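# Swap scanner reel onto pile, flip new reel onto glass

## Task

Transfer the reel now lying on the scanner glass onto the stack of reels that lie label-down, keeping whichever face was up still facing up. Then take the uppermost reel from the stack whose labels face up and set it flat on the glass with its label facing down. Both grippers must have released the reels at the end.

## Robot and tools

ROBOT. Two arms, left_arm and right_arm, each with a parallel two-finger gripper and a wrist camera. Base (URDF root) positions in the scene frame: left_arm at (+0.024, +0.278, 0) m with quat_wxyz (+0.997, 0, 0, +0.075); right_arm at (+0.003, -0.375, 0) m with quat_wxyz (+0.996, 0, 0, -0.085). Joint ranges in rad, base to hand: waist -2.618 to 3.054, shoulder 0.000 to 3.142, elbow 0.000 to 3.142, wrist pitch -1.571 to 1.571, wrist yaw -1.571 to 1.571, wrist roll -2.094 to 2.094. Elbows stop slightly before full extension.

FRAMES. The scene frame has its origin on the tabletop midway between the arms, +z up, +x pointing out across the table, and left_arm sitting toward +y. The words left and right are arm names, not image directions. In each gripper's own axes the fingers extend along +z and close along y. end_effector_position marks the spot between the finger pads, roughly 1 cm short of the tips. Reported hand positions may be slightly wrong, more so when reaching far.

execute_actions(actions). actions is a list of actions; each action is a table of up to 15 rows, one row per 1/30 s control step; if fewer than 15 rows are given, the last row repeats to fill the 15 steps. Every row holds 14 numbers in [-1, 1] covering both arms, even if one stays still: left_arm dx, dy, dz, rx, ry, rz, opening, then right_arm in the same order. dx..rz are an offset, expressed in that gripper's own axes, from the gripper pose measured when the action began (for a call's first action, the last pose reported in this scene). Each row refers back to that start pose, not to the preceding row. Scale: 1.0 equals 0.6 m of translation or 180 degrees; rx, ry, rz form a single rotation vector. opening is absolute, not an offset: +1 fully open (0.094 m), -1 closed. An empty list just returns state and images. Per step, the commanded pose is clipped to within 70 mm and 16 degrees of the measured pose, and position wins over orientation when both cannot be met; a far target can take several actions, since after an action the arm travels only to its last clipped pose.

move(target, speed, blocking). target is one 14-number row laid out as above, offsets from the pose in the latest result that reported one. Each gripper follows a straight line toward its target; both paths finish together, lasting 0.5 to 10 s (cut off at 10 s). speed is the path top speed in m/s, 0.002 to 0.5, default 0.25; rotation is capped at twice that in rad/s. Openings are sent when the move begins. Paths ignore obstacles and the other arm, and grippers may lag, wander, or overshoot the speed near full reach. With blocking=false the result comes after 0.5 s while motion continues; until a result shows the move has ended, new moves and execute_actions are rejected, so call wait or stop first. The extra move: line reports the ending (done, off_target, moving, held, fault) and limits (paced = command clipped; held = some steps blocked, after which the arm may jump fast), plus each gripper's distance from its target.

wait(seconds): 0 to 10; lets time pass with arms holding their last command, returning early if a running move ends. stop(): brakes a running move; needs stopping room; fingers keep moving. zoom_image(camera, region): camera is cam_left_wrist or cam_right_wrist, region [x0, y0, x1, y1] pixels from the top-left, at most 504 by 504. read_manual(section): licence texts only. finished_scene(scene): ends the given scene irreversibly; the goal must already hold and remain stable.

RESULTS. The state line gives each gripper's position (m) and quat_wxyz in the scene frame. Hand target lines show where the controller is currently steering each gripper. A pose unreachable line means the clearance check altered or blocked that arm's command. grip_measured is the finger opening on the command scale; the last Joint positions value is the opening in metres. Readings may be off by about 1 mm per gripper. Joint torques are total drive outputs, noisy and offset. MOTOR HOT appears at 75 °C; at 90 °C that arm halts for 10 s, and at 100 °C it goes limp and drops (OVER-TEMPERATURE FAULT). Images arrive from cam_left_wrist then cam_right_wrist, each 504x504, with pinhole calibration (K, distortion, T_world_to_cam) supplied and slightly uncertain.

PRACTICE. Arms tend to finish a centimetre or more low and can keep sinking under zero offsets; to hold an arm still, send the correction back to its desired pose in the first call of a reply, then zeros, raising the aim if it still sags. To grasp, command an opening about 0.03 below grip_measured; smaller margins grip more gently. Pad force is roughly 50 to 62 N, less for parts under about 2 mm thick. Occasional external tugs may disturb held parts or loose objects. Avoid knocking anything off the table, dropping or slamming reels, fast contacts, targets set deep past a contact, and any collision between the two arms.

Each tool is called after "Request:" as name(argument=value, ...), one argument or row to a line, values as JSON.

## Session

Request:
execute_actions(
  actions=[],
)

Scene clock: 0.00 s.
left_arm: end_effector_position=(-0.0148, +0.5611, +0.1990) grip_measured=+1.000 end_effector_quat_wxyz=(-0.284, -0.570, +0.648, +0.418) | right_arm: end_effector_position=(+0.4216, -0.2292, +0.3715) grip_measured=+1.000 end_effector_quat_wxyz=(+0.311, +0.094, +0.726, +0.607)
Joint positions: left_arm=[ 0.986  1.646  1.291 -1.527 -1.031 -0.485  0.094] | right_arm=[ 0.163  1.48   1.285  0.069 -0.97   1.122  0.094]
Joint velocities: left_arm=[ 0.002 -0.022  0.017 -0.037 -0.007  0.066  0.   ] | right_arm=[ 0.022 -0.012 -0.012  0.007 -0.051 -0.037  0.   ]
Joint torques (N m, as the arm reports them, + toward a larger angle): no reading
Hand target (left_arm): -0.015, +0.563, +0.204; -0.278, -0.572, +0.643, +0.427
Hand target (right_arm): +0.419, -0.229, +0.379; +0.320, +0.085, +0.723, +0.607
camera_calibration (this result's frames):
cam_left_wrist: T_world_to_cam=[[0.557669, -0.0745847, -0.826706, 0.216701], [0.276176, -0.92254, 0.26953, 0.490587], [-0.782772, -0.378625, -0.493873, 0.398411], [0, 0, 0, 1]] pos_world=[0.0555299, 0.619597, 0.243685]
cam_right_wrist: T_world_to_cam=[[0.169545, -0.282247, -0.944241, 0.20302], [-0.975196, 0.0902851, -0.202091, 0.549635], [0.142291, 0.955084, -0.259939, 0.359205], [0, 0, 0, 1]] pos_world=[0.45047, -0.335393, 0.396148]

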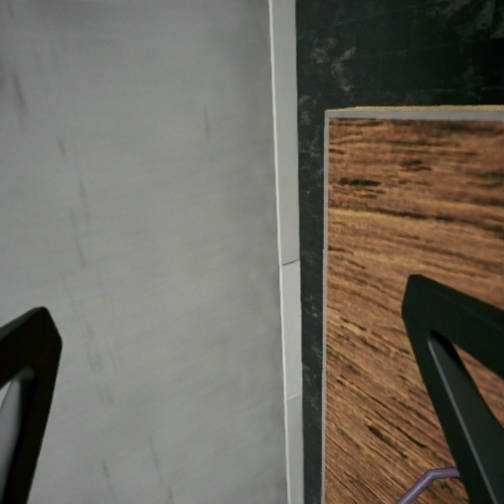

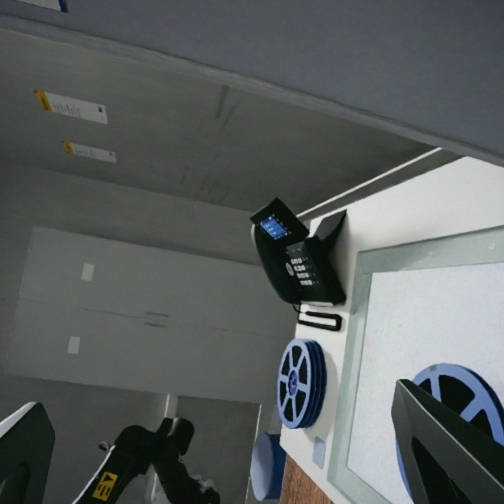

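Request:
move(
  target=[0.378,-0.142,-0.68,0.303,-0.206,0.413,-1,0.055,-0.123,-0.24,0.426,0.218,-0.066,-1],
  speed=0.35,
)

Scene clock: 18.50 s.
left_arm: end_effector_position=(+0.3231, +0.2461, +0.2858) grip_measured=-0.995 end_effector_quat_wxyz=(+0.164, +0.002, +0.986, -0.015) | right_arm: end_effector_position=(+0.3418, -0.3493, +0.2951) grip_measured=-0.988 end_effector_quat_wxyz=(+0.187, +0.013, +0.982, +0.024)
Joint positions: left_arm=[-0.265  1.531  1.872 -1.58  -0.007 -0.109  0.   ] | right_arm=[ 0.231  1.65   2.018 -1.56  -0.019  0.091  0.001]
Joint velocities: left_arm=[-0.002 -0.007  0.002 -0.022  0.051 -0.007 -0.002] | right_arm=[ 0.012  0.002 -0.002 -0.022 -0.007 -0.051  0.   ]
Joint torques (N m, as the arm reports them, + toward a larger angle): left_arm=[ 0.62 -4.72  9.15  0.91  0.06  0.08] | right_arm=[  0.59 -10.04   5.27   0.71   0.11  -0.06]
Hand target (left_arm): +0.325, +0.246, +0.293; +0.174, +0.004, +0.985, -0.020
Hand target (right_arm): +0.333, -0.349, +0.300; +0.193, +0.007, +0.981, +0.018
Off the commanded pose (left_arm): 0.016 m, 19 deg; orientation clipped at the last step of the last action.
Off the commanded pose (right_arm): 0.012 m, 22 deg; orientation clipped at the last step of the last action.
joint sent to its limit (left arm) — the command would take joint 4 (wrist pitch) past its lower limit, so that joint was sent only as far as its limit.
joint sent to its limit (right arm) — the command would take joint 4 (wrist pitch) past its lower limit, so that joint was sent only as far as its limit.
move: off_target (left_arm, right_arm); limits=paced
camera_calibration (this result's frames):
cam_left_wrist: T_world_to_cam=[[-0.090161, -0.992031, 0.0880035, 0.250174], [-0.95717, 0.110724, 0.267518, 0.228087], [-0.27513, -0.0601146, -0.959526, 0.477155], [0, 0, 0, 1]] pos_world=[0.372153, 0.25161, 0.374809]
cam_right_wrist: T_world_to_cam=[[-0.0783993, -0.996921, -0.00170777, -0.332505], [-0.990922, 0.0777397, 0.10968, 0.376166], [-0.10921, 0.0102911, -0.993965, 0.437987], [0, 0, 0, 1]] pos_world=[0.394515, -0.365231, 0.393518]

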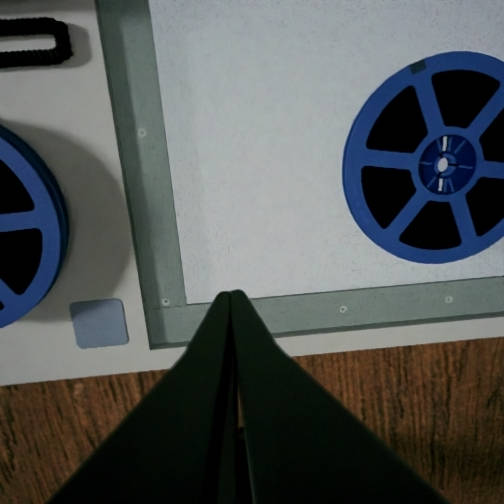

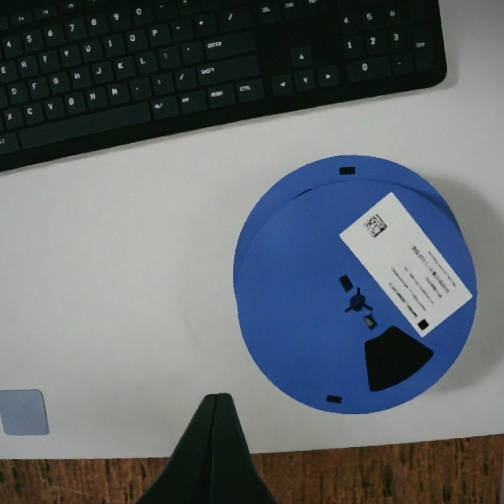

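Request:
move(
  target=[-0.113,-0.31,0.33,0,0.105,0,-1,0,-0.013,0.26,0,0.12,0,-1],
  speed=0.3,
)

Scene clock: 38.67 s.
left_arm: end_effector_position=(+0.4512, +0.0599, +0.1062) grip_measured=-0.995 end_effector_quat_wxyz=(+0.019, +0.007, +1.000, -0.017) | right_arm: end_effector_position=(+0.3929, -0.3490, +0.1394) grip_measured=-0.988 end_effector_quat_wxyz=(-0.017, +0.007, +1.000, +0.019)
Joint positions: left_arm=[-0.62   2.465  2.508 -1.565  0.014 -0.455  0.   ] | right_arm=[ 0.214  2.083  1.998 -1.517 -0.04   0.058  0.001]
Joint velocities: left_arm=[ 0.002  0.002 -0.022  0.007 -0.007  0.007  0.   ] | right_arm=[-0.002 -0.002 -0.002 -0.095 -0.066 -0.022 -0.001]
Joint torques (N m, as the arm reports them, + toward a larger angle): left_arm=[  0.11 -15.     9.34   0.21   0.02  -0.13] | right_arm=[ -0.47 -12.81   9.51   0.1   -0.1   -0.04]
Hand target (left_arm): +0.450, +0.059, +0.124; +0.031, +0.002, +0.999, -0.028
Hand target (right_arm): +0.398, -0.350, +0.149; -0.000, +0.008, +1.000, +0.024
Off the commanded pose (left_arm): 0.020 m, 2 deg.
Off the commanded pose (right_arm): 0.012 m, 2 deg.
joint sent to its limit (left arm) — the command would take joint 4 (wrist pitch) past its lower limit, so that joint was sent only as far as its limit.
move: off_target (left_arm, right_arm)
camera_calibration (this result's frames):
cam_left_wrist: T_world_to_cam=[[-0.0756687, -0.99054, 0.114476, 0.083321], [-0.837775, 0.125414, 0.531417, 0.336583], [-0.540747, -0.0556935, -0.83934, 0.43571], [0, 0, 0, 1]] pos_world=[0.523895, 0.0645866, 0.177304]
cam_right_wrist: T_world_to_cam=[[-0.0514218, -0.998144, 0.032631, -0.344301], [-0.866738, 0.0608358, 0.49504, 0.335507], [-0.496106, -0.00282667, -0.868257, 0.418751], [0, 0, 0, 1]] pos_world=[0.480837, -0.362889, 0.20873]

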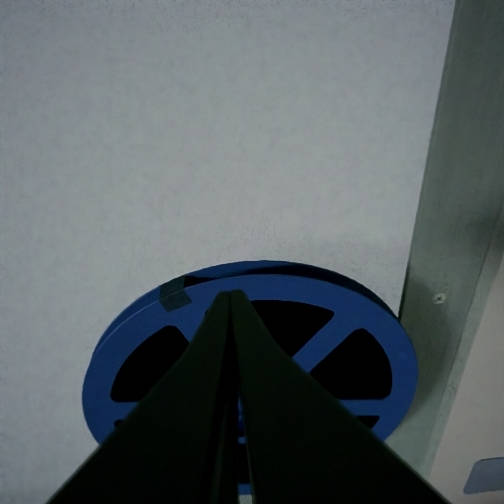

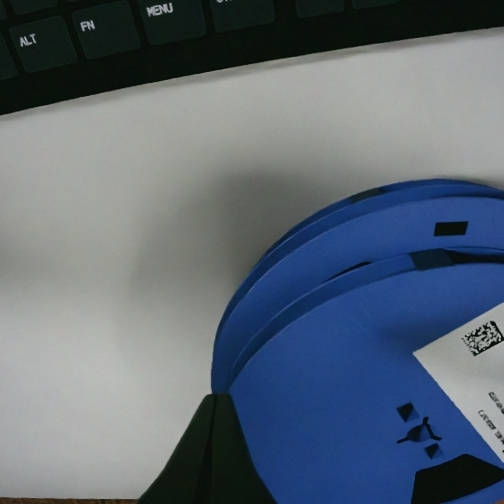

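Request:
move(
  target=[-0.01,0,0.098,0,0,0,-1,-0.01,-0.01,0.066,0,0,0,-1],
  speed=0.08,
)

Scene clock: 50.20 s.
left_arm: end_effector_position=(+0.4583, +0.0563, +0.0499) grip_measured=-0.995 end_effector_quat_wxyz=(+0.016, +0.006, +1.000, -0.016) | right_arm: end_effector_position=(+0.3966, -0.3487, +0.1046) grip_measured=-0.988 end_effector_quat_wxyz=(-0.015, +0.003, +1.000, +0.019)
Joint positions: left_arm=[-0.62   2.465  2.281 -1.345  0.014 -0.457  0.   ] | right_arm=[ 0.214  2.083  1.86  -1.376 -0.04   0.051  0.001]
Joint velocities: left_arm=[-0.002 -0.002 -0.002 -0.081  0.007  0.007  0.   ] | right_arm=[-0.027  0.002 -0.002 -0.022  0.022  0.007 -0.   ]
Joint torques (N m, as the arm reports them, + toward a larger angle): left_arm=[  0.42 -13.59   5.48   0.55  -0.03   0.05] | right_arm=[ -0.69 -11.84   5.89   0.25  -0.02  -0.03]
Hand target (left_arm): +0.461, +0.058, +0.048; +0.019, +0.007, +1.000, -0.017
Hand target (right_arm): +0.397, -0.353, +0.099; -0.017, +0.007, +1.000, +0.019
Off the commanded pose (left_arm): 0.003 m, 0 deg.
Off the commanded pose (right_arm): 0.007 m, 0 deg.
move: done
camera_calibration (this result's frames):
cam_left_wrist: T_world_to_cam=[[-0.0734595, -0.990999, 0.111914, 0.0858916], [-0.834665, 0.12251, 0.53696, 0.371335], [-0.545837, -0.0539656, -0.836152, 0.394166], [0, 0, 0, 1]] pos_world=[0.5314, 0.0608977, 0.120578]
cam_right_wrist: T_world_to_cam=[[-0.0450609, -0.998479, 0.0317827, -0.345297], [-0.868545, 0.0548759, 0.492563, 0.354767], [-0.493558, -0.00540936, -0.869696, 0.388589], [0, 0, 0, 1]] pos_world=[0.484363, -0.362138, 0.174183]

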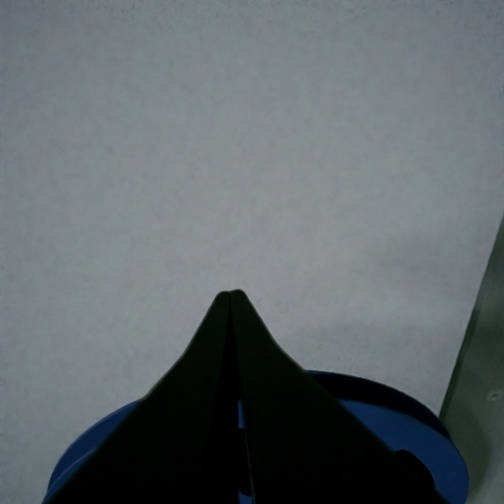

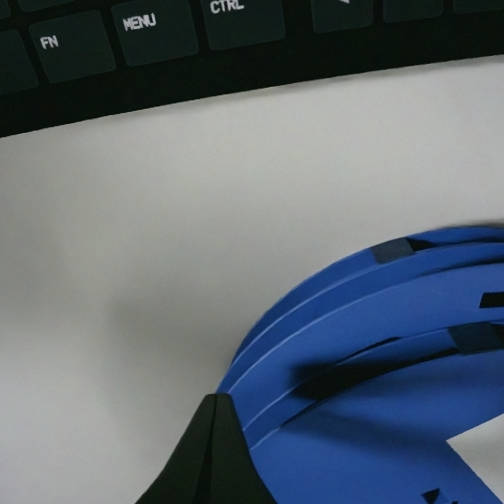

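Request:
move(
  target=[0.205,0.02,0,0,0,0,-1,0.075,-0.094,0.01,0,0,0,-1],
  speed=0.05,
)

Request:
move(
  target=[-0.03,0,-0.25,0,0,0,-1,-0.03,0.02,-0.22,0,0,0,-1],
  speed=0.2,
)

Scene clock: 57.70 s.
left_arm: end_effector_position=(+0.3394, +0.0720, +0.0412) grip_measured=-0.995 end_effector_quat_wxyz=(+0.009, +0.007, +1.000, -0.013) | right_arm: end_effector_position=(+0.3541, -0.3998, +0.0918) grip_measured=-0.988 end_effector_quat_wxyz=(-0.026, +0.002, +0.999, +0.024)
Joint positions: left_arm=[-0.726  1.991  1.469 -1.019  0.012 -0.562  0.   ] | right_arm=[ 0.073  1.939  1.598 -1.286 -0.043 -0.093  0.001]
Joint velocities: left_arm=[ 0.007 -0.007 -0.002 -0.007 -0.022  0.007 -0.   ] | right_arm=[-0.012 -0.007 -0.002 -0.037  0.037 -0.095  0.   ]
Joint torques (N m, as the arm reports them, + toward a larger angle): left_arm=[ -0.69 -11.16   4.83   0.46  -0.08  -0.1 ] | right_arm=[ -0.59 -13.47   5.39   0.12   0.06  -0.05]
Hand target (left_arm): +0.336, +0.070, +0.044; +0.015, +0.006, +1.000, -0.015
Hand target (right_arm): +0.351, -0.405, +0.098; -0.016, +0.004, +1.000, +0.018
Off the commanded pose (left_arm): 0.006 m, 1 deg.
Off the commanded pose (right_arm): 0.008 m, 1 deg.
move: done
camera_calibration (this result's frames):
cam_left_wrist: T_world_to_cam=[[-0.0732056, -0.991481, 0.107737, 0.0938075], [-0.827638, 0.120671, 0.548137, 0.272175], [-0.556468, -0.0490407, -0.829421, 0.325834], [0, 0, 0, 1]] pos_world=[0.413446, 0.0761439, 0.110957]
cam_right_wrist: T_world_to_cam=[[-0.0418091, -0.998852, 0.0233938, -0.398327], [-0.85845, 0.0478922, 0.510657, 0.318952], [-0.511191, 0.00126775, -0.859466, 0.364187], [0, 0, 0, 1]] pos_world=[0.44332, -0.413607, 0.15945]

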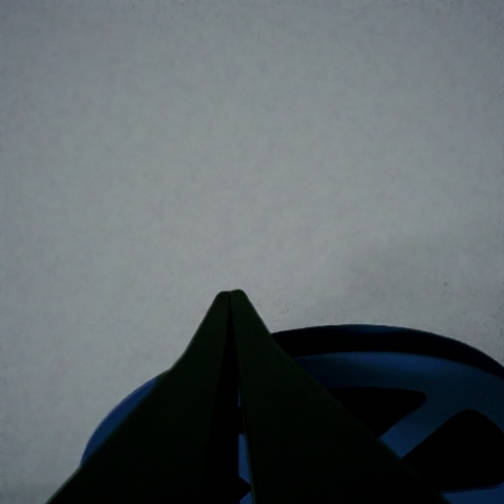

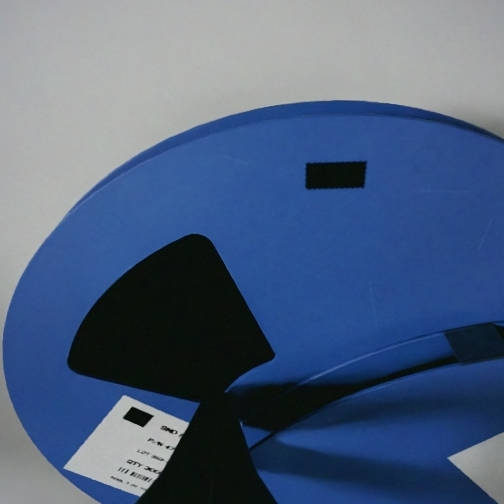

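Scene clock: 59.13 s.
left_arm: end_effector_position=(+0.3510, +0.0712, +0.1888) grip_measured=-0.995 end_effector_quat_wxyz=(+0.029, +0.006, +0.999, -0.025) | right_arm: end_effector_position=(+0.3798, -0.3980, +0.2097) grip_measured=-0.988 end_effector_quat_wxyz=(+0.067, +0.007, +0.998, +0.017)
Joint positions: left_arm=[-0.711  1.994  2.065 -1.566  0.012 -0.549  0.   ] | right_arm=[ 0.084  1.913  2.032 -1.558 -0.043 -0.069  0.001]
Joint velocities: left_arm=[ 0.002 -0.002  0.007 -0.081 -0.066  0.022 -0.   ] | right_arm=[ 0.012 -0.017 -0.007 -0.007  0.095 -0.022 -0.   ]
Joint torques (N m, as the arm reports them, + toward a larger angle): left_arm=[ 0.64 -9.16  8.44  0.25 -0.03  0.07] | right_arm=[  0.53 -12.22   8.94   0.3   -0.04   0.08]
Hand target (left_arm): +0.351, +0.075, +0.191; +0.026, +0.007, +0.999, -0.024
Hand target (right_arm): +0.379, -0.394, +0.223; +0.083, +0.004, +0.996, +0.017
Off the commanded pose (left_arm): 0.006 m, 3 deg.
Off the commanded pose (right_arm): 0.014 m, 11 deg.
joint sent to its limit (left arm) — the command would take joint 4 (wrist pitch) past its lower limit, so that joint was sent only as far as its limit.
joint sent to its limit (right arm) — the command would take joint 4 (wrist pitch) past its lower limit, so that joint was sent only as far as its limit.
move: off_target (left_arm, right_arm)
camera_calibration (this result's frames):
cam_left_wrist: T_world_to_cam=[[-0.076343, -0.988715, 0.128895, 0.0748729], [-0.848727, 0.132284, 0.51202, 0.21434], [-0.523292, -0.0703071, -0.849248, 0.448224], [0, 0, 0, 1]] pos_world=[0.422184, 0.0771877, 0.261257]
cam_right_wrist: T_world_to_cam=[[-0.0597442, -0.997777, 0.029532, -0.392276], [-0.937257, 0.0662513, 0.342286, 0.353231], [-0.343481, -0.00722955, -0.939132, 0.428297], [0, 0, 0, 1]] pos_world=[0.454744, -0.41171, 0.292906]

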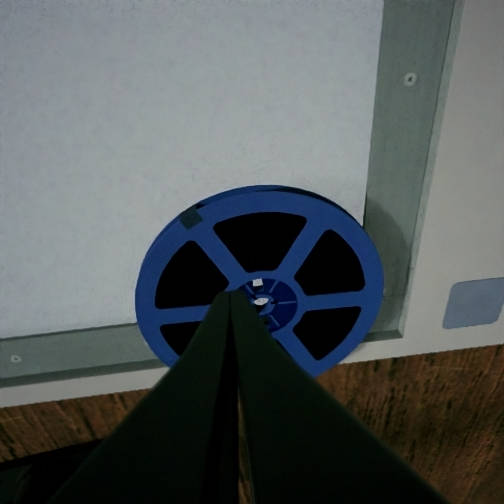

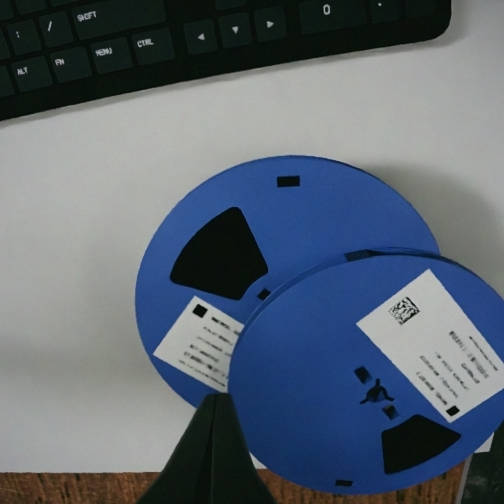

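Request:
move(
  target=[0.367,-0.022,0.132,-0.3,-0.276,0.444,-0.3,0.325,-0.233,0.057,-0.321,-0.168,0.302,-0.2],
  speed=0.25,
)

Scene clock: 86.23 s.
left_arm: end_effector_position=(+0.1384, +0.0585, +0.0903) grip_measured=-0.302 end_effector_quat_wxyz=(+0.394, +0.580, +0.590, +0.400) | right_arm: end_effector_position=(+0.1881, -0.5366, +0.1450) grip_measured=-0.201 end_effector_quat_wxyz=(+0.279, +0.411, +0.727, +0.474)
Joint positions: left_arm=[-1.951  1.767  0.831 -1.185 -1.123 -0.6    0.033] | right_arm=[-1.23   1.739  1.052 -1.56  -1.04  -0.767  0.038]
Joint velocities: left_arm=[ 0.002 -0.007  0.002  0.007  0.022 -0.051 -0.002] | right_arm=[ 0.007  0.017 -0.012 -0.022 -0.037 -0.081 -0.001]
Joint torques (N m, as the arm reports them, + toward a larger angle): left_arm=[-0.46 -4.84  3.3  -0.77 -0.69 -0.2 ] | right_arm=[-0.3  -5.99  4.14 -0.79 -0.5  -0.07]
Hand target (left_arm): +0.140, +0.061, +0.092; +0.401, +0.581, +0.577, +0.411
Hand target (right_arm): +0.189, -0.536, +0.145; +0.284, +0.416, +0.715, +0.485
Off the commanded pose (left_arm): 0.008 m, 2 deg.
Off the commanded pose (right_arm): 0.003 m, 4 deg.
joint sent to its limit (right arm) — the command would take joint 4 (wrist pitch) past its lower limit, so that joint was sent only as far as its limit.
move: off_target (right_arm)
camera_calibration (this result's frames):
cam_left_wrist: T_world_to_cam=[[-0.444903, 0.0489967, -0.894238, 0.141554], [-0.505427, 0.810557, 0.295873, 0.0183191], [0.739327, 0.583607, -0.335855, -0.00689875], [0, 0, 0, 1]] pos_world=[0.0773372, -0.0177582, 0.118846]
cam_right_wrist: T_world_to_cam=[[-0.407184, -0.210189, -0.888832, 0.0809903], [-0.79307, 0.56407, 0.229924, 0.461214], [0.453036, 0.798527, -0.396374, 0.504531], [0, 0, 0, 1]] pos_world=[0.170183, -0.646015, 0.165925]

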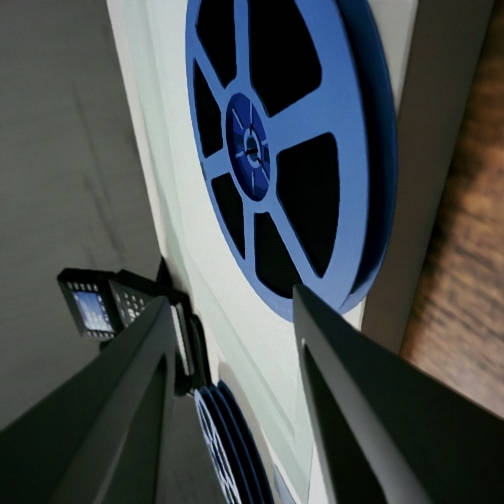

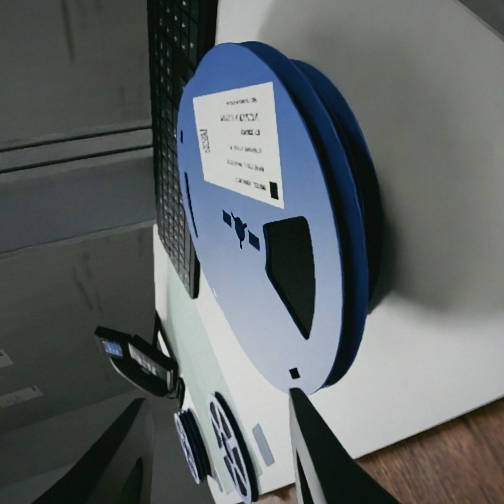

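Request:
move(
  target=[0,-0.078,0.028,0,0,0,-0.3,0,-0.083,0.033,-0.018,0,0.005,-0.2],
  speed=0.08,
)

Scene clock: 95.43 s.
left_arm: end_effector_position=(+0.1372, +0.0558, +0.0439) grip_measured=-0.302 end_effector_quat_wxyz=(+0.391, +0.580, +0.592, +0.401) | right_arm: end_effector_position=(+0.1866, -0.5366, +0.0941) grip_measured=-0.201 end_effector_quat_wxyz=(+0.275, +0.407, +0.717, +0.495)
Joint positions: left_arm=[-1.951  1.925  0.791 -0.996 -1.116 -0.605  0.033] | right_arm=[-1.24   1.903  0.976 -1.417 -1.045 -0.838  0.038]
Joint velocities: left_arm=[ 0.017 -0.002 -0.012  0.007 -0.037 -0.037  0.001] | right_arm=[-0.002 -0.012  0.007  0.066  0.022 -0.051  0.   ]
Joint torques (N m, as the arm reports them, + toward a larger angle): left_arm=[-0.26 -5.8   1.92 -0.42 -0.51 -0.08] | right_arm=[-0.44 -6.66  3.32 -0.73 -0.48 -0.09]
Hand target (left_arm): +0.137, +0.058, +0.041; +0.394, +0.579, +0.590, +0.400
Hand target (right_arm): +0.187, -0.538, +0.091; +0.287, +0.409, +0.710, +0.496
Off the commanded pose (left_arm): 0.004 m, 0 deg.
Off the commanded pose (right_arm): 0.003 m, 2 deg.
move: done
camera_calibration (this result's frames):
cam_left_wrist: T_world_to_cam=[[-0.448909, 0.0506232, -0.892143, 0.0999494], [-0.508638, 0.806392, 0.301694, 0.0341058], [0.734689, 0.589211, -0.336247, -0.0196541], [0, 0, 0, 1]] pos_world=[0.0766553, -0.020982, 0.072271]
cam_right_wrist: T_world_to_cam=[[-0.385731, -0.178985, -0.905084, 0.0495099], [-0.805477, 0.543713, 0.235758, 0.462532], [0.449909, 0.819964, -0.353895, 0.493085], [0, 0, 0, 1]] pos_world=[0.169814, -0.646935, 0.110265]

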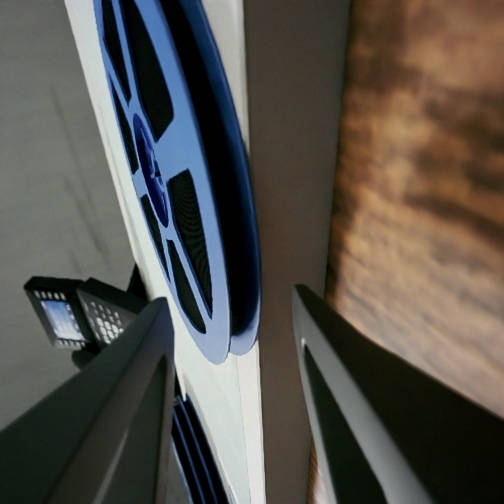

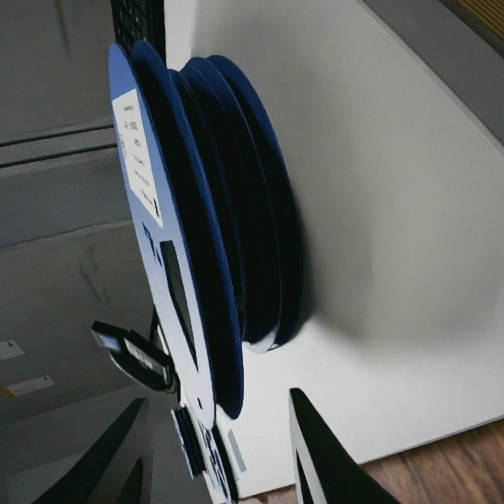

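Request:
move(
  target=[0,0.02,0.055,0,0,0,-0.3,0,0.024,0.078,0,0,0,-0.2],
  speed=0.04,
)

Scene clock: 100.83 s.
left_arm: end_effector_position=(+0.1584, +0.0566, +0.0387) grip_measured=-0.302 end_effector_quat_wxyz=(+0.365, +0.607, +0.581, +0.401) | right_arm: end_effector_position=(+0.2257, -0.5127, +0.0856) grip_measured=-0.201 end_effector_quat_wxyz=(+0.259, +0.415, +0.715, +0.499)
Joint positions: left_arm=[-1.848  1.838  0.715 -0.771 -1.122 -0.287  0.033] | right_arm=[-1.056  1.812  0.872 -1.137 -1.137 -0.503  0.038]
Joint velocities: left_arm=[ 0.007  0.007 -0.022 -0.022  0.051 -0.037 -0.001] | right_arm=[ 0.022 -0.007 -0.002 -0.037 -0.037  0.022 -0.001]
Joint torques (N m, as the arm reports them, + toward a larger angle): left_arm=[ 3.1  -6.48  2.13  0.52 -0.98  0.02] | right_arm=[ 0.52 -9.97  3.44 -0.37 -0.58  0.  ]
Hand target (left_arm): +0.171, +0.056, +0.043; +0.390, +0.580, +0.592, +0.402
Hand target (right_arm): +0.229, -0.511, +0.091; +0.276, +0.406, +0.716, +0.496
Off the commanded pose (left_arm): 0.014 m, 4 deg.
Off the commanded pose (right_arm): 0.006 m, 2 deg.
move: off_target (left_arm)
camera_calibration (this result's frames):
cam_left_wrist: T_world_to_cam=[[-0.484976, 0.114557, -0.866992, 0.105912], [-0.474144, 0.798584, 0.370744, 0.0381028], [0.734838, 0.590881, -0.332977, -0.0377588], [0, 0, 0, 1]] pos_world=[0.0971776, -0.0202504, 0.0651257]
cam_right_wrist: T_world_to_cam=[[-0.408857, -0.158315, -0.898762, 0.0763741], [-0.801976, 0.532316, 0.271062, 0.473423], [0.435512, 0.831611, -0.344606, 0.46133], [0, 0, 0, 1]] pos_world=[0.209985, -0.623566, 0.0992921]

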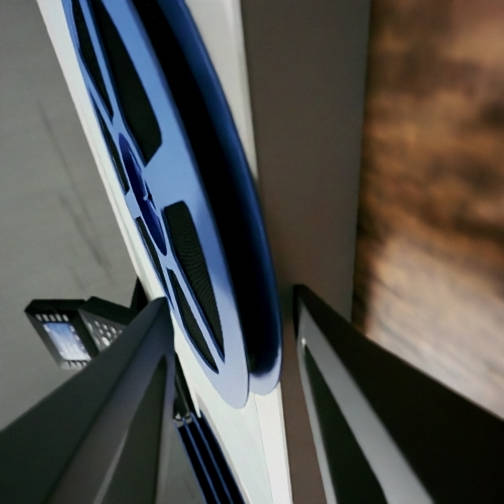

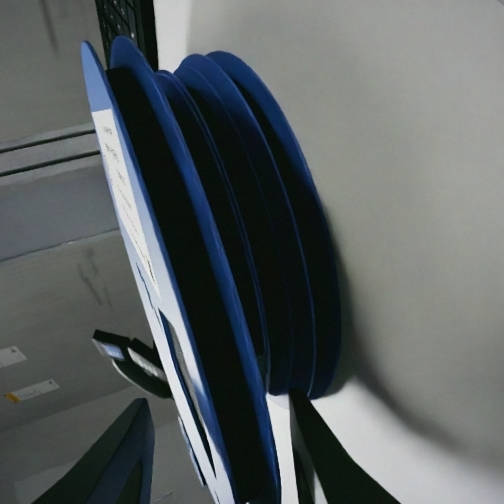

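Request:
move(
  target=[0,0.012,-0.004,0,0,0,-0.5,0,0,0,0,0,0,-0.8],
  speed=0.03,
)

Request:
move(
  target=[0,0.012,0.022,0,0,0,-0.5,0,0.13,-0.047,0,0,0,-0.8],
  speed=0.04,
)

Scene clock: 108.30 s.
left_arm: end_effector_position=(+0.1560, +0.0574, +0.0351) grip_measured=-0.498 end_effector_quat_wxyz=(+0.357, +0.611, +0.585, +0.396) | right_arm: end_effector_position=(+0.2302, -0.5130, +0.0958) grip_measured=-0.715 end_effector_quat_wxyz=(+0.276, +0.415, +0.697, +0.516)
Joint positions: left_arm=[-1.851  1.837  0.714 -0.77  -1.099 -0.283  0.024] | right_arm=[-1.056  1.811  0.872 -1.161 -1.196 -0.515  0.013]
Joint velocities: left_arm=[-0.007  0.007  0.002 -0.007  0.051  0.051  0.   ] | right_arm=[ 0.007 -0.002 -0.007 -0.051 -0.037 -0.051 -0.001]
Joint torques (N m, as the arm reports them, + toward a larger angle): left_arm=[ 0.51 -7.79  4.89 -0.54 -0.72  0.02] | right_arm=[-0.04 -7.    5.05 -0.34  0.07  0.11]
Hand target (left_arm): +0.159, +0.056, +0.046; +0.365, +0.607, +0.581, +0.401
Hand target (right_arm): +0.226, -0.513, +0.086; +0.260, +0.414, +0.715, +0.499
Off the commanded pose (left_arm): 0.012 m, 1 deg.
Off the commanded pose (right_arm): 0.011 m, 3 deg.
move: off_target (left_arm, right_arm)
camera_calibration (this result's frames):
cam_left_wrist: T_world_to_cam=[[-0.504039, 0.117152, -0.855699, 0.104028], [-0.467799, 0.795814, 0.384505, 0.0363009], [0.726023, 0.5941, -0.346318, -0.0359645], [0, 0, 0, 1]] pos_world=[0.0955266, -0.0197093, 0.0626033]
cam_right_wrist: T_world_to_cam=[[-0.369807, -0.121982, -0.921066, 0.0991809], [-0.800746, 0.544629, 0.24937, 0.482561], [0.47122, 0.829759, -0.299084, 0.449637], [0, 0, 0, 1]] pos_world=[0.211208, -0.623809, 0.105495]

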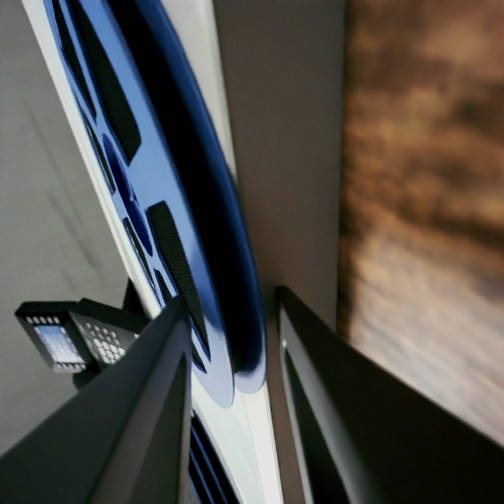

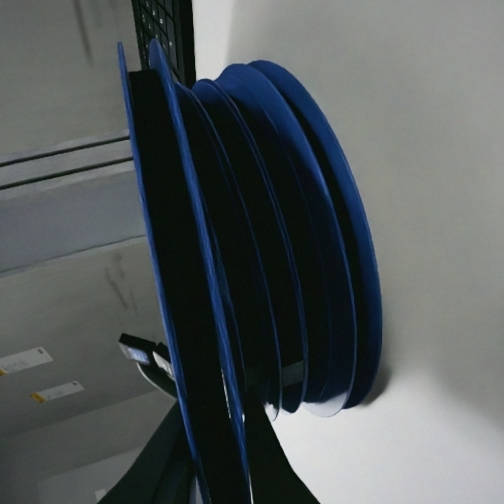

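Scene clock: 110.77 s.
left_arm: end_effector_position=(+0.1572, +0.0566, +0.0345) grip_measured=-0.498 end_effector_quat_wxyz=(+0.336, +0.636, +0.572, +0.396) | right_arm: end_effector_position=(+0.2270, -0.5117, +0.1611) grip_measured=-0.765 end_effector_quat_wxyz=(+0.247, +0.425, +0.698, +0.521)
Joint positions: left_arm=[-1.834  1.805  0.706 -0.736 -1.072 -0.164  0.024] | right_arm=[-1.056  1.692  1.038 -1.499 -1.158 -0.519  0.011]
Joint velocities: left_arm=[ 0.002 -0.012 -0.002  0.051  0.081 -0.007  0.   ] | right_arm=[ 0.007 -0.002  0.002 -0.081  0.022 -0.051  0.001]
Joint torques (N m, as the arm reports them, + toward a larger angle): left_arm=[ 3.11 -6.02  1.95  0.61 -0.9   0.  ] | right_arm=[-0.39 -9.64  8.36 -0.78 -0.68 -0.06]
Hand target (left_arm): +0.170, +0.058, +0.037; +0.356, +0.610, +0.585, +0.398
Hand target (right_arm): +0.230, -0.517, +0.178; +0.276, +0.415, +0.697, +0.516
Off the commanded pose (left_arm): 0.014 m, 4 deg.
Off the commanded pose (right_arm): 0.019 m, 4 deg.
move: off_target (left_arm, right_arm)
camera_calibration (this result's frames):
cam_left_wrist: T_world_to_cam=[[-0.530138, 0.176015, -0.829441, 0.104094], [-0.43104, 0.786445, 0.44239, 0.0305595], [0.730177, 0.59205, -0.341055, -0.037258], [0, 0, 0, 1]] pos_world=[0.0955613, -0.0202969, 0.0601133]
cam_right_wrist: T_world_to_cam=[[-0.409199, -0.0981519, -0.907151, 0.177193], [-0.799204, 0.518261, 0.304431, 0.44031], [0.440261, 0.849571, -0.290515, 0.485374], [0, 0, 0, 1]] pos_world=[0.210714, -0.623164, 0.167706]

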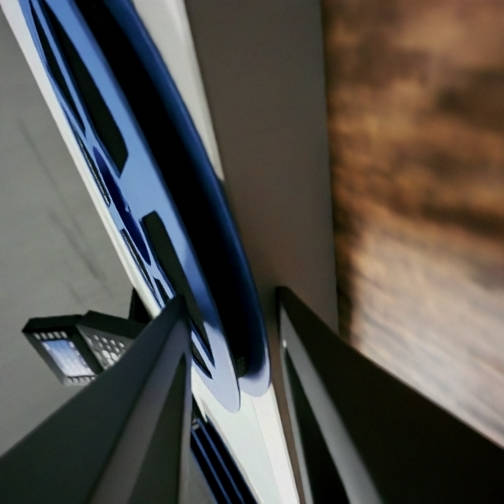

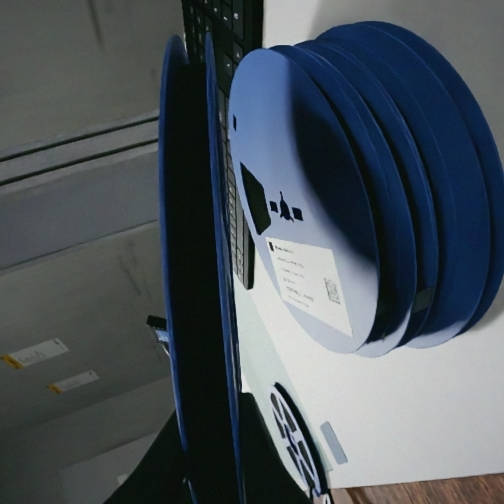

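Request:
move(
  target=[0,0,0,0,0,0,-0.8,0,0,0,0,0,0,-0.8],
)

Request:
move(
  target=[0,0.13,-0.047,0,0,0,-0.8,0,0,0,0,0,0,-0.8],
  speed=0.05,
)

Scene clock: 116.37 s.
left_arm: end_effector_position=(+0.1547, +0.0557, +0.0353) grip_measured=-0.698 end_effector_quat_wxyz=(+0.340, +0.635, +0.572, +0.392) | right_arm: end_effector_position=(+0.2236, -0.5095, +0.1568) grip_measured=-0.765 end_effector_quat_wxyz=(+0.234, +0.424, +0.707, +0.515)
Joint positions: left_arm=[-1.846  1.802  0.706 -0.743 -1.073 -0.18   0.014] | right_arm=[-1.056  1.692  1.038 -1.501 -1.125 -0.519  0.011]
Joint velocities: left_arm=[-0.007  0.007 -0.012 -0.022 -0.007  0.081  0.001] | right_arm=[-0.012  0.002 -0.002 -0.022 -0.022  0.037 -0.001]
Joint torques (N m, as the arm reports them, + toward a larger angle): left_arm=[ 0.86 -5.4   4.34 -0.09 -0.51  0.14] | right_arm=[ 0.03 -6.76  5.7  -0.6  -0.66  0.01]
Hand target (left_arm): +0.157, +0.057, +0.035; +0.336, +0.635, +0.572, +0.396
Hand target (right_arm): +0.227, -0.512, +0.161; +0.247, +0.425, +0.698, +0.521
Off the commanded pose (left_arm): 0.003 m, 1 deg.
Off the commanded pose (right_arm): 0.006 m, 2 deg.
move: done
camera_calibration (this result's frames):
cam_left_wrist: T_world_to_cam=[[-0.528368, 0.170096, -0.831802, 0.103731], [-0.427819, 0.792908, 0.433897, 0.02922], [0.733347, 0.585118, -0.346177, -0.0345747], [0, 0, 0, 1]] pos_world=[0.0926642, -0.0205827, 0.061636]
cam_right_wrist: T_world_to_cam=[[-0.431664, -0.112027, -0.895051, 0.168163], [-0.800015, 0.505931, 0.322507, 0.428813], [0.416704, 0.855269, -0.308015, 0.494659], [0, 0, 0, 1]] pos_world=[0.20952, -0.621177, 0.164582]

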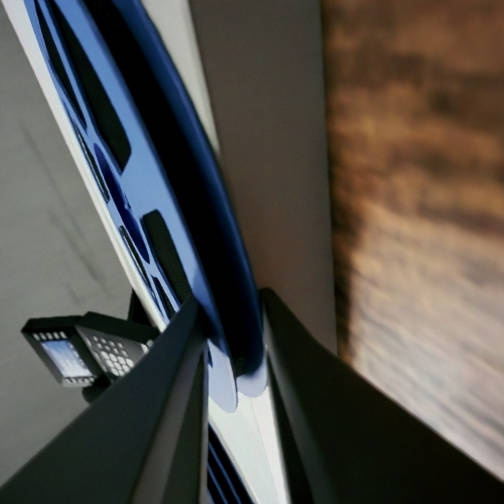

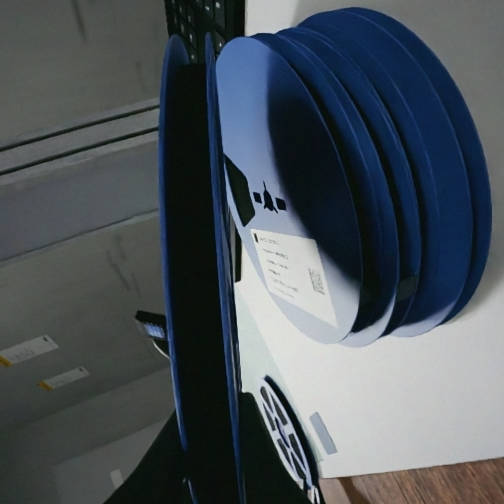

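Scene clock: 118.30 s.
left_arm: end_effector_position=(+0.1620, +0.0501, +0.1054) grip_measured=-0.775 end_effector_quat_wxyz=(+0.334, +0.640, +0.569, +0.394) | right_arm: end_effector_position=(+0.2202, -0.5077, +0.1524) grip_measured=-0.765 end_effector_quat_wxyz=(+0.222, +0.424, +0.716, +0.508)
Joint positions: left_arm=[-1.809  1.601  0.842 -1.017 -1.074 -0.092  0.011] | right_arm=[-1.056  1.692  1.038 -1.501 -1.092 -0.518  0.011]
Joint velocities: left_arm=[-0.007 -0.032  0.012  0.037 -0.022  0.022 -0.   ] | right_arm=[ 0.002 -0.032  0.012  0.022 -0.081  0.007 -0.   ]
Joint torques (N m, as the arm reports them, + toward a larger angle): left_arm=[ 0.61 -6.69  8.58 -0.31 -0.59  0.07] | right_arm=[-0.01 -6.76  5.68 -0.63 -0.65  0.  ]
Hand target (left_arm): +0.164, +0.047, +0.117; +0.341, +0.635, +0.572, +0.392
Hand target (right_arm): +0.223, -0.510, +0.157; +0.234, +0.424, +0.707, +0.515
Off the commanded pose (left_arm): 0.013 m, 1 deg.
Off the commanded pose (right_arm): 0.006 m, 2 deg.
move: off_target (left_arm)
camera_calibration (this result's frames):
cam_left_wrist: T_world_to_cam=[[-0.533547, 0.185321, -0.825217, 0.166205], [-0.4214, 0.787719, 0.449357, 0.00401975], [0.733314, 0.587499, -0.342191, -0.0129084], [0, 0, 0, 1]] pos_world=[0.099838, -0.0263839, 0.130932]
cam_right_wrist: T_world_to_cam=[[-0.45278, -0.127626, -0.882441, 0.157787], [-0.80027, 0.494556, 0.339092, 0.418303], [0.393139, 0.859725, -0.32606, 0.503377], [0, 0, 0, 1]] pos_world=[0.208301, -0.619502, 0.161526]

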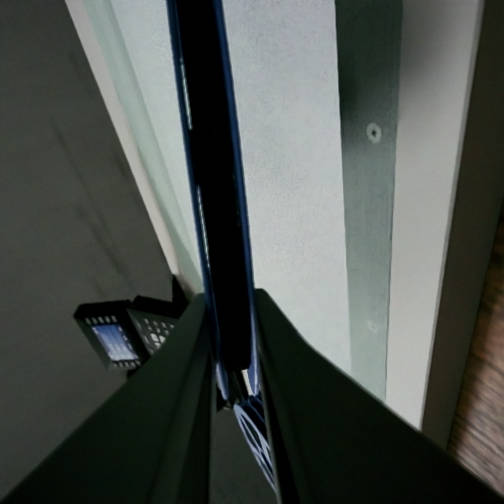

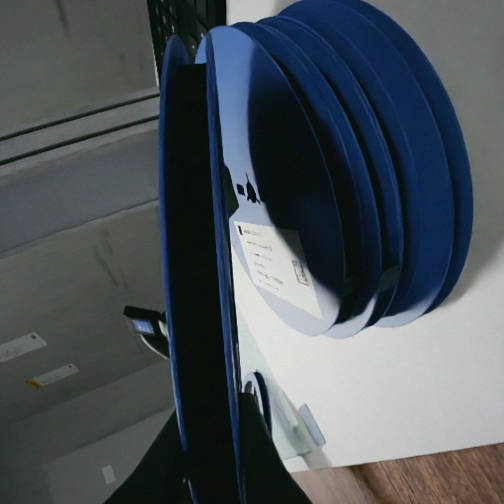

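Request:
move(
  target=[0.423,0.332,0.328,-0.12,0,0,-0.8,0.055,0.318,0.39,-0.08,-0.156,0.066,-0.8],
  speed=0.12,
)

Scene clock: 136.50 s.
left_arm: end_effector_position=(+0.4308, +0.2740, +0.1930) grip_measured=-0.777 end_effector_quat_wxyz=(+0.435, +0.587, +0.503, +0.462) | right_arm: end_effector_position=(+0.4383, -0.3315, +0.2194) grip_measured=-0.767 end_effector_quat_wxyz=(+0.362, +0.593, +0.537, +0.479)
Joint positions: left_arm=[-0.137  1.295  0.508  0.59   0.059  1.689  0.01 ] | right_arm=[0.271 1.35  0.755 0.312 0.013 1.762 0.011]
Joint velocities: left_arm=[-0.007 -0.012  0.012  0.007  0.007 -0.007 -0.002] | right_arm=[0.007 0.002 0.012 0.022 0.051 0.066 0.001]
Joint torques (N m, as the arm reports them, + toward a larger angle): left_arm=[ 0.53 -3.71 11.31  2.67  0.07  0.01] | right_arm=[ 0.39 -5.16 11.95  2.12  0.09  0.01]
Hand target (left_arm): +0.439, +0.275, +0.223; +0.458, +0.568, +0.480, +0.487
Hand target (right_arm): +0.448, -0.330, +0.247; +0.384, +0.575, +0.518, +0.504
Off the commanded pose (left_arm): 0.029 m, 5 deg.
Off the commanded pose (right_arm): 0.025 m, 4 deg.
move: off_target (left_arm, right_arm)
camera_calibration (this result's frames):
cam_left_wrist: T_world_to_cam=[[-0.265148, 0.176114, -0.947988, 0.251021], [-0.481565, 0.827586, 0.288438, -0.052416], [0.83534, 0.532996, -0.134622, -0.38068], [0, 0, 0, 1]] pos_world=[0.359313, 0.202071, 0.201836]
cam_right_wrist: T_world_to_cam=[[-0.355794, 0.194393, -0.914124, 0.40928], [-0.454625, 0.818594, 0.351027, 0.436265], [0.816533, 0.540477, -0.202874, -0.0304462], [0, 0, 0, 1]] pos_world=[0.368817, -0.42023, 0.214815]

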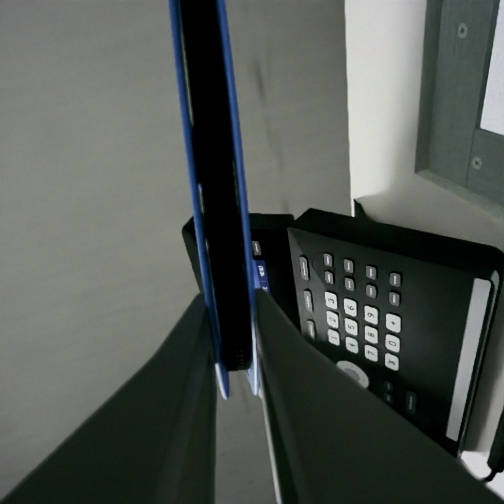

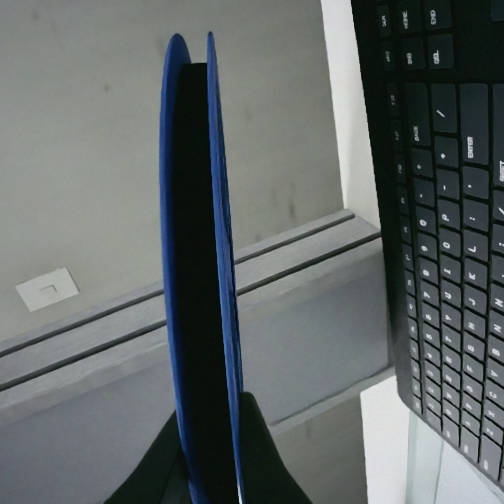

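Request:
move(
  target=[0.242,-0.065,-0.287,0.014,0.135,-0.027,-0.8,0,0.06,-0.02,0,0,-0.5,-0.8],
  speed=0.15,
)

Request:
move(
  target=[0,0.01,0,0,0,0,-0.8,0,0,0,0,0,-0.5,-0.8],
  speed=0.3,
)

Scene clock: 151.73 s.
left_arm: end_effector_position=(+0.2640, +0.4298, +0.1954) grip_measured=-0.777 end_effector_quat_wxyz=(+0.325, +0.461, +0.633, +0.531) | right_arm: end_effector_position=(+0.4324, -0.3365, +0.2152) grip_measured=-0.767 end_effector_quat_wxyz=(+0.552, +0.044, +0.829, +0.077)
Joint positions: left_arm=[0.658 0.561 0.296 0.018 0.405 1.751 0.01 ] | right_arm=[0.256 1.332 0.829 0.114 0.    0.192 0.011]
Joint velocities: left_arm=[ 0.002 -0.002  0.007 -0.007 -0.007  0.022 -0.001] | right_arm=[ 0.002 -0.007 -0.012  0.037 -0.081 -0.037 -0.001]
Joint torques (N m, as the arm reports them, + toward a larger angle): left_arm=[ 0.7  -1.02  8.19  2.2   0.15  0.02] | right_arm=[-0.5  -9.33 11.95  1.87 -0.08 -0.03]
Hand target (left_arm): +0.263, +0.428, +0.204; +0.329, +0.461, +0.618, +0.545
Hand target (right_arm): +0.435, -0.338, +0.257; +0.595, +0.039, +0.798, +0.082
Off the commanded pose (left_arm): 0.008 m, 2 deg.
Off the commanded pose (right_arm): 0.042 m, 6 deg.
move: off_target (right_arm)
camera_calibration (this result's frames):
cam_left_wrist: T_world_to_cam=[[-0.332766, 0.0117443, -0.942936, 0.269105], [-0.785563, 0.54972, 0.284075, -0.0618082], [0.521687, 0.835266, -0.173702, -0.363541], [0, 0, 0, 1]] pos_world=[0.23065, 0.334471, 0.208159]
cam_right_wrist: T_world_to_cam=[[-0.0669645, -0.980314, -0.185742, -0.272555], [-0.770034, 0.169158, -0.615169, 0.564977], [0.634479, 0.101833, -0.766203, 0.0285156], [0, 0, 0, 1]] pos_world=[0.398707, -0.365664, 0.31878]

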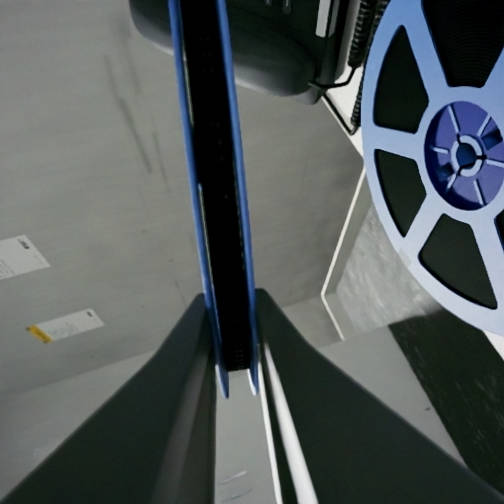

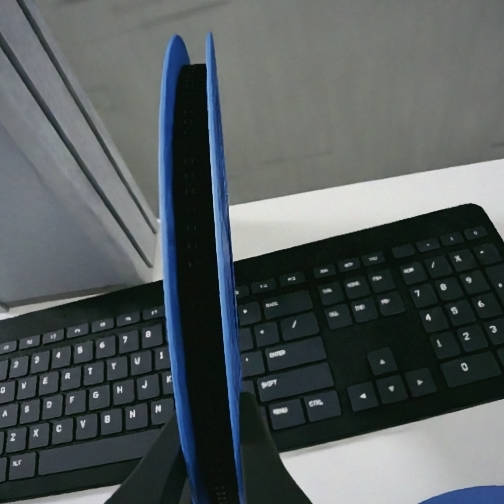

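Scene clock: 154.97 s.
left_arm: end_effector_position=(+0.2623, +0.4288, +0.1873) grip_measured=-0.777 end_effector_quat_wxyz=(+0.321, +0.462, +0.644, +0.518) | right_arm: end_effector_position=(+0.4291, -0.3368, +0.2075) grip_measured=-0.767 end_effector_quat_wxyz=(-0.434, +0.561, -0.625, +0.327)
Joint positions: left_arm=[ 0.658  0.561  0.296 -0.018  0.401  1.751  0.01 ] | right_arm=[ 0.256  1.332  0.829  0.081  0.    -1.377  0.011]
Joint velocities: left_arm=[-0.002 -0.007 -0.022 -0.022 -0.066 -0.007 -0.   ] | right_arm=[-0.012 -0.002 -0.002  0.007  0.007  0.022 -0.   ]
Joint torques (N m, as the arm reports them, + toward a larger angle): left_arm=[-0.5   1.19 10.83  2.17 -0.01 -0.05] | right_arm=[ 0.05 -5.81  8.59  1.87 -0.01  0.04]
Hand target (left_arm): +0.265, +0.429, +0.201; +0.325, +0.461, +0.633, +0.531
Hand target (right_arm): +0.432, -0.336, +0.215; +0.444, -0.555, +0.618, -0.335
Off the commanded pose (left_arm): 0.014 m, 2 deg.
Off the commanded pose (right_arm): 0.008 m, 2 deg.
move: off_target (left_arm)
camera_calibration (this result's frames):
cam_left_wrist: T_world_to_cam=[[-0.356427, -0.0129748, -0.934233, 0.27607], [-0.780358, 0.554009, 0.290027, -0.0647004], [0.513811, 0.832409, -0.207589, -0.353573], [0, 0, 0, 1]] pos_world=[0.229579, 0.333744, 0.20328]
cam_right_wrist: T_world_to_cam=[[0.353478, -0.201212, 0.913547, -0.420647], [-0.443838, -0.895742, -0.0255562, -0.0631728], [0.823445, -0.396433, -0.40593, -0.298891], [0, 0, 0, 1]] pos_world=[0.366771, -0.259716, 0.261337]

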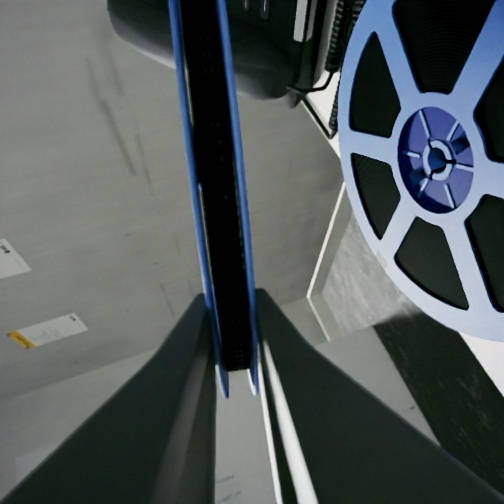

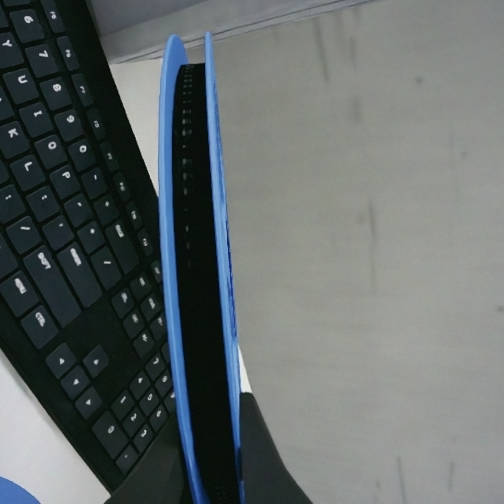

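Request:
move(
  target=[0.018,-0.11,0.024,0,0,0,-0.8,-0.62,0.247,-0.053,0.026,-0.242,-0.143,-0.8],
  speed=0.14,
)

Scene clock: 182.17 s.
left_arm: end_effector_position=(+0.2530, +0.4423, +0.1151) grip_measured=-0.777 end_effector_quat_wxyz=(+0.318, +0.460, +0.658, +0.505) | right_arm: end_effector_position=(+0.3284, +0.0370, +0.1272) grip_measured=-0.767 end_effector_quat_wxyz=(-0.541, +0.767, -0.285, +0.197)
Joint positions: left_arm=[0.777 0.759 0.065 0.358 0.504 1.787 0.01 ] | right_arm=[ 1.086  1.863  0.935  0.584  0.049 -1.547  0.011]
Joint velocities: left_arm=[-0.012  0.012 -0.002 -0.007 -0.022 -0.022  0.001] | right_arm=[-0.007  0.002  0.002  0.022  0.022 -0.022  0.   ]
Joint torques (N m, as the arm reports them, + toward a larger angle): left_arm=[0.74 0.99 7.12 2.46 0.24 0.02] | right_arm=[  0.2  -10.06  10.7    2.08  -0.08   0.02]
Hand target (left_arm): +0.254, +0.443, +0.121; +0.321, +0.462, +0.644, +0.518
Hand target (right_arm): +0.333, +0.049, +0.154; -0.575, +0.744, -0.273, +0.203
Off the commanded pose (left_arm): 0.006 m, 2 deg.
Off the commanded pose (right_arm): 0.030 m, 5 deg.
move: off_target (right_arm)
camera_calibration (this result's frames):
cam_left_wrist: T_world_to_cam=[[-0.378032, -0.0438724, -0.924752, 0.223501], [-0.779628, 0.55377, 0.292435, -0.0588283], [0.49927, 0.831513, -0.243547, -0.366797], [0, 0, 0, 1]] pos_world=[0.221757, 0.347379, 0.134554]
cam_right_wrist: T_world_to_cam=[[0.210634, 0.176827, 0.961439, -0.209656], [0.373455, -0.923462, 0.0880255, -0.0569662], [0.903418, 0.340514, -0.260549, -0.172409], [0, 0, 0, 1]] pos_world=[0.221192, 0.0431743, 0.161665]

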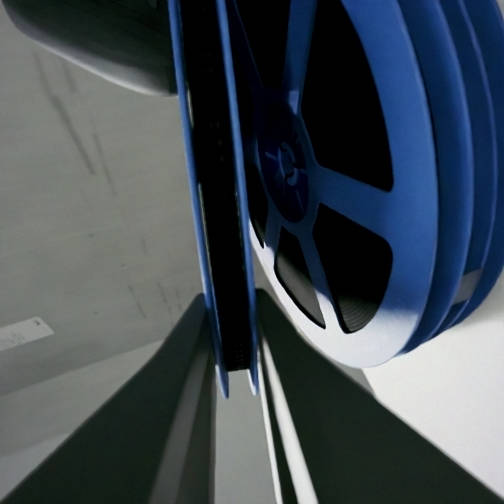

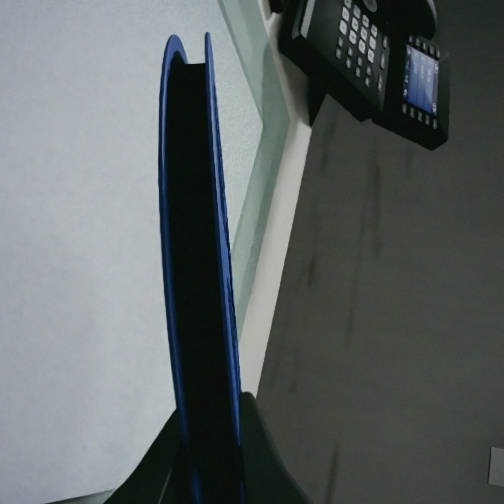

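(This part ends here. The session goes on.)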